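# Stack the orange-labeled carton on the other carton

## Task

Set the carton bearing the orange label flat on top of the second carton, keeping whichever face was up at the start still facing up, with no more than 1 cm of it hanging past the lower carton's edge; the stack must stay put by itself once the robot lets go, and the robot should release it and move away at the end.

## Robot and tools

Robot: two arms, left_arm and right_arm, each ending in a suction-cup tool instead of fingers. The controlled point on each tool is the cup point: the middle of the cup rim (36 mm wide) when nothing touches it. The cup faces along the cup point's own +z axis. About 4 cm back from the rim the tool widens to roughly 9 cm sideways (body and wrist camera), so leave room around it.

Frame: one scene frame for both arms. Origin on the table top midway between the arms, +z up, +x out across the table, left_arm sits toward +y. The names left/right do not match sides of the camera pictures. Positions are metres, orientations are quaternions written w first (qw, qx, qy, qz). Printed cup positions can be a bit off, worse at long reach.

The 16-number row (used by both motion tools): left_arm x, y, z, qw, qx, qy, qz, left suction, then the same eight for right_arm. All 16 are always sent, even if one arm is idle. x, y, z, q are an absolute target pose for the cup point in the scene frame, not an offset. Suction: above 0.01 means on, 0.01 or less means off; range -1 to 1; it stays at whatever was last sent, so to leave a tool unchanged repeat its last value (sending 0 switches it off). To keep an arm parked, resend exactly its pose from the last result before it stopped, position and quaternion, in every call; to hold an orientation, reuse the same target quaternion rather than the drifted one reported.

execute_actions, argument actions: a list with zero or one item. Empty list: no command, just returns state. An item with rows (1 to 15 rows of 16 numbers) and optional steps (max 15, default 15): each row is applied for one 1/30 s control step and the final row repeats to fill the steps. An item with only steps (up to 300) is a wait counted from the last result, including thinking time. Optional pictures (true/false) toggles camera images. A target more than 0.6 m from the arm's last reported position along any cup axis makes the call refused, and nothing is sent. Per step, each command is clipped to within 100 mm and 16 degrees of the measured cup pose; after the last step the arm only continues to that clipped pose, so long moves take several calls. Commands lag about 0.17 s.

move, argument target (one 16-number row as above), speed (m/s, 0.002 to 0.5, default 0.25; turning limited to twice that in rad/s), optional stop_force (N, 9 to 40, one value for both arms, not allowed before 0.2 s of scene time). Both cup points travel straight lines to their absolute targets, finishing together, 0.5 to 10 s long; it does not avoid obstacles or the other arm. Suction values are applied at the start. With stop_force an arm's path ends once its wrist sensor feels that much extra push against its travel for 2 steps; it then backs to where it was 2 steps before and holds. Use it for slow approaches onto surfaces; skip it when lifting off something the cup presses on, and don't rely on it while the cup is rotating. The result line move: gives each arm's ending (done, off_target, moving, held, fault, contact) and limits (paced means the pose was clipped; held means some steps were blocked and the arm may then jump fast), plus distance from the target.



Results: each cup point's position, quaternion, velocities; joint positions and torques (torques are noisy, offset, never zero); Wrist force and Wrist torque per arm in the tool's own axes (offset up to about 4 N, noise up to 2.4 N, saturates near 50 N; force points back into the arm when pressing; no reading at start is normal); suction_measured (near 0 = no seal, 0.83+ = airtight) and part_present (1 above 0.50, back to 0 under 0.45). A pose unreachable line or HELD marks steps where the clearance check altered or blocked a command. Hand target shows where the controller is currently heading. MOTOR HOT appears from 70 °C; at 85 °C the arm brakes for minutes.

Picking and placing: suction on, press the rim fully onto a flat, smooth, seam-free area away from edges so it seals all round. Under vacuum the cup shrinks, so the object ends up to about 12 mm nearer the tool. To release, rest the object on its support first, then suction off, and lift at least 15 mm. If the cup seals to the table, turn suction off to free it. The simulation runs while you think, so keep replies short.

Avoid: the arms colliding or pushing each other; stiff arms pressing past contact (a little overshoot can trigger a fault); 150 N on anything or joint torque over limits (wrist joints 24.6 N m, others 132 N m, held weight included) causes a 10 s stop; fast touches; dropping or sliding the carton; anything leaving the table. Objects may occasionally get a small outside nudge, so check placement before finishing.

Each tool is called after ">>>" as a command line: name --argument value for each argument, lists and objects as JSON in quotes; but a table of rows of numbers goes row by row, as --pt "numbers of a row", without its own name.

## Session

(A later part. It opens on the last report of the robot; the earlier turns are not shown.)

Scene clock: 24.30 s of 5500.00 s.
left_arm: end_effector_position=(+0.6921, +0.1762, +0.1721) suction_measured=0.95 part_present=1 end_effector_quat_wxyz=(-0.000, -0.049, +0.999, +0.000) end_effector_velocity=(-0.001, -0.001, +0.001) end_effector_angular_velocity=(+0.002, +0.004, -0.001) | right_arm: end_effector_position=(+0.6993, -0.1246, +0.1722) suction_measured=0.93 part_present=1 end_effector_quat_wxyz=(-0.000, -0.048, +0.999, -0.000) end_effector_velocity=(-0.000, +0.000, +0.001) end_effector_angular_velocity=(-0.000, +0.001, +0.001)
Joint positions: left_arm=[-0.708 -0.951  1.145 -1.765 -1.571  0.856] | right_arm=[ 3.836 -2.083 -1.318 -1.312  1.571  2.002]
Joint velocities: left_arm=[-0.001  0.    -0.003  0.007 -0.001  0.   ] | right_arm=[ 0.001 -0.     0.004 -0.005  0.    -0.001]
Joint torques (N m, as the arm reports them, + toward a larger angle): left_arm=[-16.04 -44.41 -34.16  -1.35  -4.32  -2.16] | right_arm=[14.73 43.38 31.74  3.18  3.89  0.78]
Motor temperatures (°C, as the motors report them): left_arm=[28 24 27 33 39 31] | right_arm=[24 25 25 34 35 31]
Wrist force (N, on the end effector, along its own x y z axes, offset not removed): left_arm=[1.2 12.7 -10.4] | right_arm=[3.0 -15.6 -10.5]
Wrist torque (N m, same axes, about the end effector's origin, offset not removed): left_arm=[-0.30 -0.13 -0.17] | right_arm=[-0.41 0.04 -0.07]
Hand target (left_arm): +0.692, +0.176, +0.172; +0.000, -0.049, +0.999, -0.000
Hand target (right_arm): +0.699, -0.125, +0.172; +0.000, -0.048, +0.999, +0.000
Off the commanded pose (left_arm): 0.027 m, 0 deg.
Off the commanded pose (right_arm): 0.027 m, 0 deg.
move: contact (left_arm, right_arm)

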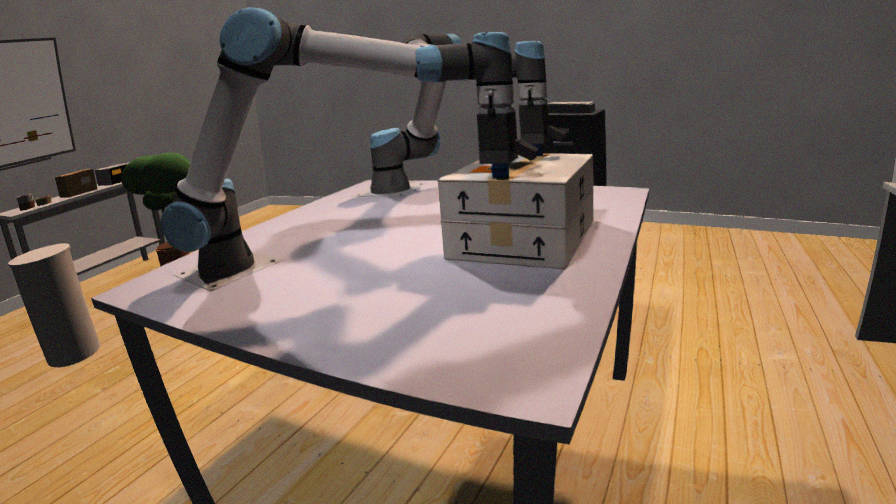

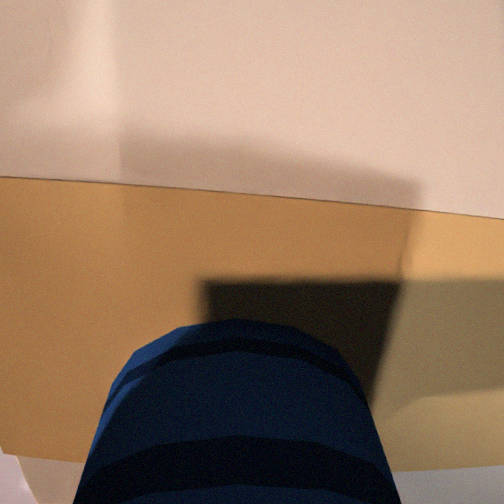

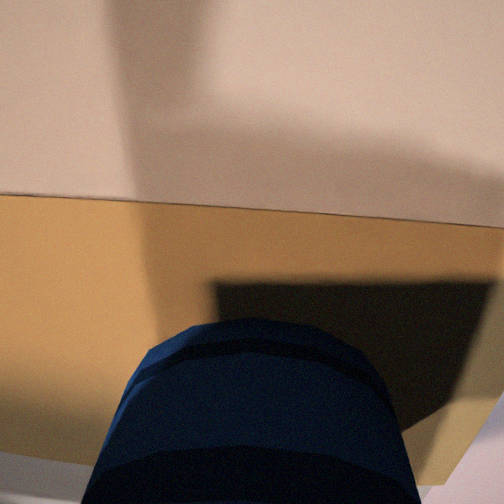

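>>> execute_actions --actions '[{"rows": [[0.6921,0.1762,0.1721,0,-0.0485,0.9988,0,-1, 0.6993,-0.1246,0.1722,0,-0.0485,0.9988,0,-1]], "steps": 10}]' --pictures false

>>> move --target '[0.6921,0.1762,0.20,0,-0.0485,0.9988,0,-1, 0.6993,-0.1246,0.20,0,-0.0485,0.9988,0,-1]' --speed 0.08

>>> move --target '[0.67,0.31,0.29,0,-0.0485,0.9988,0,-1, 0.68,-0.26,0.29,0,-0.0485,0.9988,0,-1]' --speed 0.2

Scene clock: 25.97 s of 5500.00 s.
left_arm: end_effector_position=(+0.6921, +0.1760, +0.1724) suction_measured=0.01 part_present=0 end_effector_quat_wxyz=(+0.000, -0.048, +0.999, -0.000) end_effector_velocity=(-0.000, +0.001, -0.001) end_effector_angular_velocity=(+0.001, +0.002, +0.001) | right_arm: end_effector_position=(+0.6993, -0.1245, +0.1725) suction_measured=0.00 part_present=0 end_effector_quat_wxyz=(+0.000, -0.049, +0.999, +0.000) end_effector_velocity=(-0.000, -0.001, -0.000) end_effector_angular_velocity=(-0.001, +0.000, -0.000)
Joint positions: left_arm=[-0.708 -0.951  1.145 -1.765 -1.571  0.856] | right_arm=[ 3.836 -2.082 -1.318 -1.312  1.571  2.002]
Joint velocities: left_arm=[ 0.001 -0.     0.003 -0.002 -0.     0.   ] | right_arm=[-0.     0.001 -0.002  0.    -0.001 -0.   ]
Joint torques (N m, as the arm reports them, + toward a larger angle): left_arm=[ -0.98 -27.08  -2.23  -3.22  -0.1   -2.14] | right_arm=[ 4.3  45.97 10.1   2.9  -1.05  1.27]
Motor temperatures (°C, as the motors report them): left_arm=[28 24 27 33 39 31] | right_arm=[24 25 25 34 35 31]
Wrist force (N, on the end effector, along its own x y z axes, offset not removed): left_arm=[0.4 -1.1 -16.0] | right_arm=[-3.5 -1.5 -16.2]
Wrist torque (N m, same axes, about the end effector's origin, offset not removed): left_arm=[-0.64 -0.13 -0.18] | right_arm=[-0.27 0.31 -0.02]
Hand target (left_arm): +0.692, +0.176, +0.172; -0.000, -0.049, +0.999, +0.000
Hand target (right_arm): +0.699, -0.125, +0.172; -0.000, -0.049, +0.999, -0.000
Off the commanded pose (left_arm): 0.000 m, 0 deg.
Off the commanded pose (right_arm): 0.000 m, 0 deg.
Steps of this call (steps 1 to 40: nothing new was sent; steps 41 to 50: all 10 steps of this action). Readings (end_effector_position | what the end effector reports):
41: left_arm (+0.6921, +0.1762, +0.1724) | right_arm (+0.6994, -0.1246, +0.1724) | left_arm suction_measured=0.50 part_present=1 | right_arm suction_measured=0.69 part_present=1
42: left_arm (+0.6921, +0.1760, +0.1725) | right_arm (+0.6994, -0.1245, +0.1725) | left_arm suction_measured=0.04 part_present=0 | right_arm suction_measured=0.15 part_present=0
44: left_arm (+0.6922, +0.1760, +0.1726) | right_arm (+0.6994, -0.1244, +0.1726) | left_arm suction_measured=0.01 part_present=0 | right_arm suction_measured=0.00 part_present=0
48: left_arm (+0.6922, +0.1760, +0.1725) | right_arm (+0.6994, -0.1244, +0.1725) | left_arm suction_measured=0.01 part_present=0 | right_arm suction_measured=0.00 part_present=0
50: the state above

Scene clock: 27.00 s of 5500.00 s.
left_arm: end_effector_position=(+0.6921, +0.1762, +0.1999) suction_measured=0.01 part_present=0 end_effector_quat_wxyz=(-0.000, -0.049, +0.999, +0.000) end_effector_velocity=(+0.000, +0.000, +0.001) end_effector_angular_velocity=(-0.000, -0.001, +0.000) | right_arm: end_effector_position=(+0.6993, -0.1246, +0.1999) suction_measured=0.00 part_present=0 end_effector_quat_wxyz=(-0.000, -0.049, +0.999, -0.000) end_effector_velocity=(+0.000, +0.000, +0.002) end_effector_angular_velocity=(+0.001, -0.000, +0.002)
Joint positions: left_arm=[-0.708 -0.963  1.093 -1.701 -1.571  0.856] | right_arm=[ 3.836 -2.067 -1.269 -1.376  1.571  2.002]
Joint velocities: left_arm=[ 0.    -0.    -0.003  0.002  0.     0.   ] | right_arm=[ 0.     0.001  0.004 -0.004  0.    -0.002]
Joint torques (N m, as the arm reports them, + toward a larger angle): left_arm=[ 11.02 -52.15 -36.43  -0.28   2.54  -2.13] | right_arm=[-5.83 61.38 31.34  1.19 -1.04  1.29]
Motor temperatures (°C, as the motors report them): left_arm=[28 24 27 33 39 31] | right_arm=[24 25 25 34 35 31]
Wrist force (N, on the end effector, along its own x y z axes, offset not removed): left_arm=[-2.0 -1.7 1.6] | right_arm=[0.6 2.1 -2.9]
Wrist torque (N m, same axes, about the end effector's origin, offset not removed): left_arm=[-0.35 0.14 -0.11] | right_arm=[0.29 -0.17 -0.04]
Hand target (left_arm): +0.692, +0.176, +0.200; +0.000, -0.049, +0.999, -0.000
Hand target (right_arm): +0.699, -0.125, +0.200; +0.000, -0.049, +0.999, +0.000
Off the commanded pose (left_arm): 0.000 m, 0 deg.
Off the commanded pose (right_arm): 0.000 m, 0 deg.
move: done

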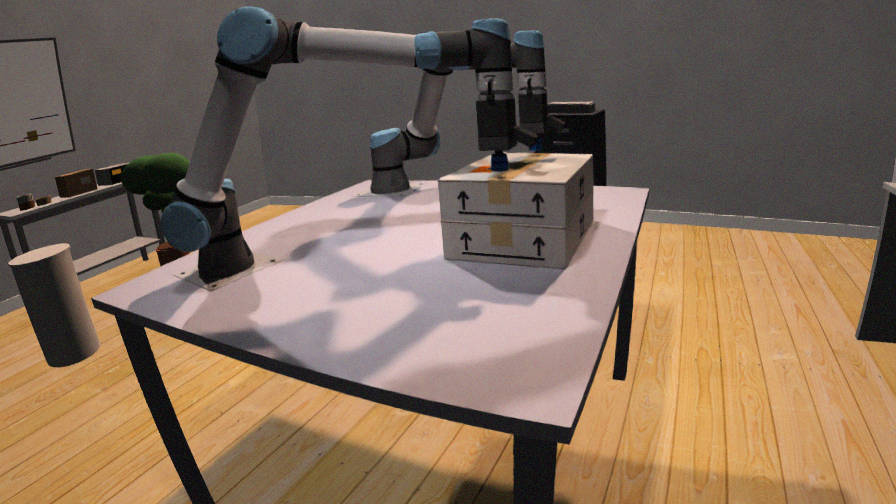

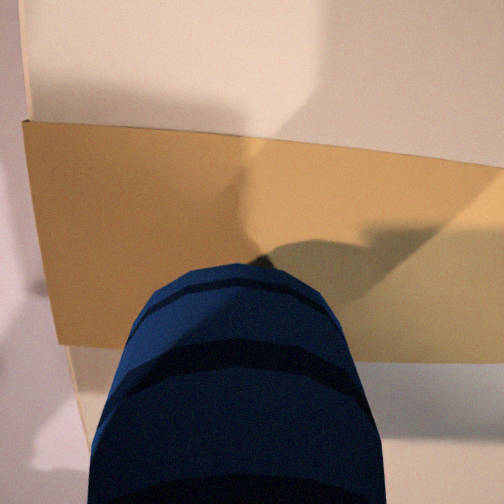

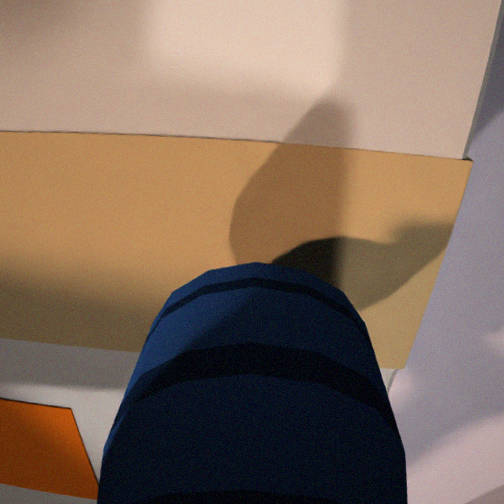

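Scene clock: 28.30 s of 5500.00 s.
left_arm: end_effector_position=(+0.6697, +0.3100, +0.2898) suction_measured=0.01 part_present=0 end_effector_quat_wxyz=(+0.000, -0.048, +0.999, +0.000) end_effector_velocity=(+0.000, +0.001, +0.002) end_effector_angular_velocity=(-0.001, -0.001, +0.001) | right_arm: end_effector_position=(+0.6799, -0.2601, +0.2899) suction_measured=0.00 part_present=0 end_effector_quat_wxyz=(-0.000, -0.049, +0.999, -0.000) end_effector_velocity=(-0.000, -0.001, +0.000) end_effector_angular_velocity=(-0.000, +0.001, -0.002)
Joint positions: left_arm=[-0.561 -1.158  1.161 -1.574 -1.571  1.004] | right_arm=[ 3.663 -1.913 -1.26  -1.54   1.57   1.829]
Joint velocities: left_arm=[ 0.002 -0.001 -0.003  0.002 -0.001  0.001] | right_arm=[-0.002  0.     0.    -0.001  0.     0.   ]
Joint torques (N m, as the arm reports them, + toward a larger angle): left_arm=[  9.2  -45.83 -37.63  -0.01  -1.8    1.98] | right_arm=[-5.75 55.34 33.76  1.34  1.55 -1.31]
Motor temperatures (°C, as the motors report them): left_arm=[28 24 27 33 39 31] | right_arm=[24 25 25 34 35 31]
Wrist force (N, on the end effector, along its own x y z axes, offset not removed): left_arm=[-0.1 -0.3 1.8] | right_arm=[-1.5 -0.4 -2.7]
Wrist torque (N m, same axes, about the end effector's origin, offset not removed): left_arm=[-0.28 -0.09 -0.12] | right_arm=[-0.15 0.16 -0.07]
Hand target (left_arm): +0.670, +0.310, +0.290; +0.000, -0.049, +0.999, -0.000
Hand target (right_arm): +0.680, -0.260, +0.290; -0.000, -0.049, +0.999, -0.000
Off the commanded pose (left_arm): 0.000 m, 0 deg.
Off the commanded pose (right_arm): 0.000 m, 0 deg.
move: done

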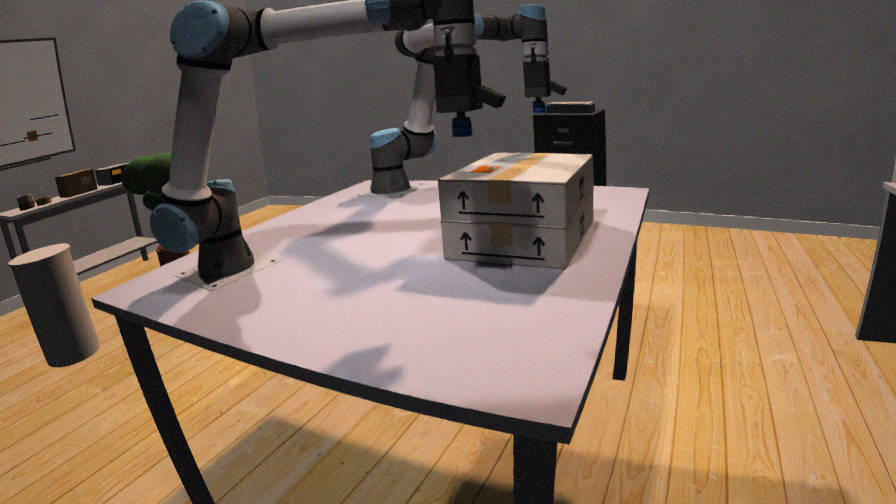

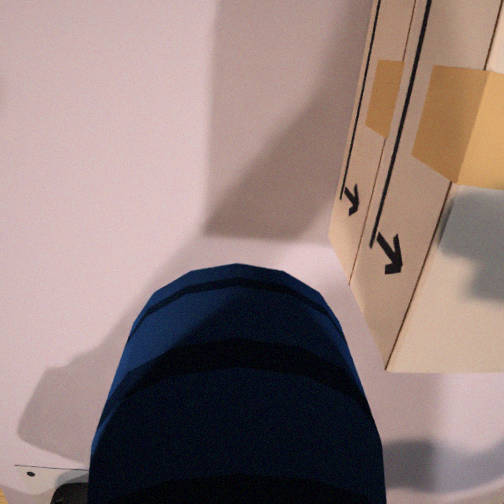

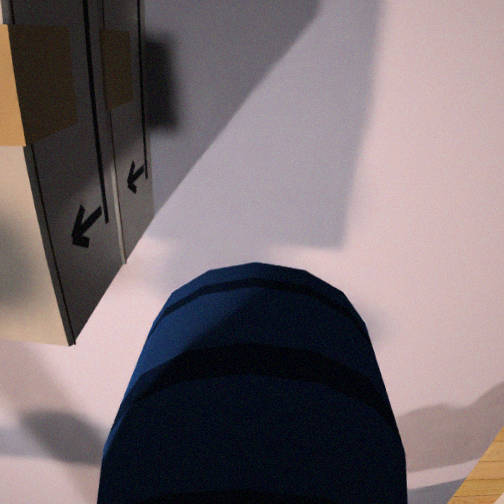

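>>> finished_scene --scene 2

The scene is finished: the task was done.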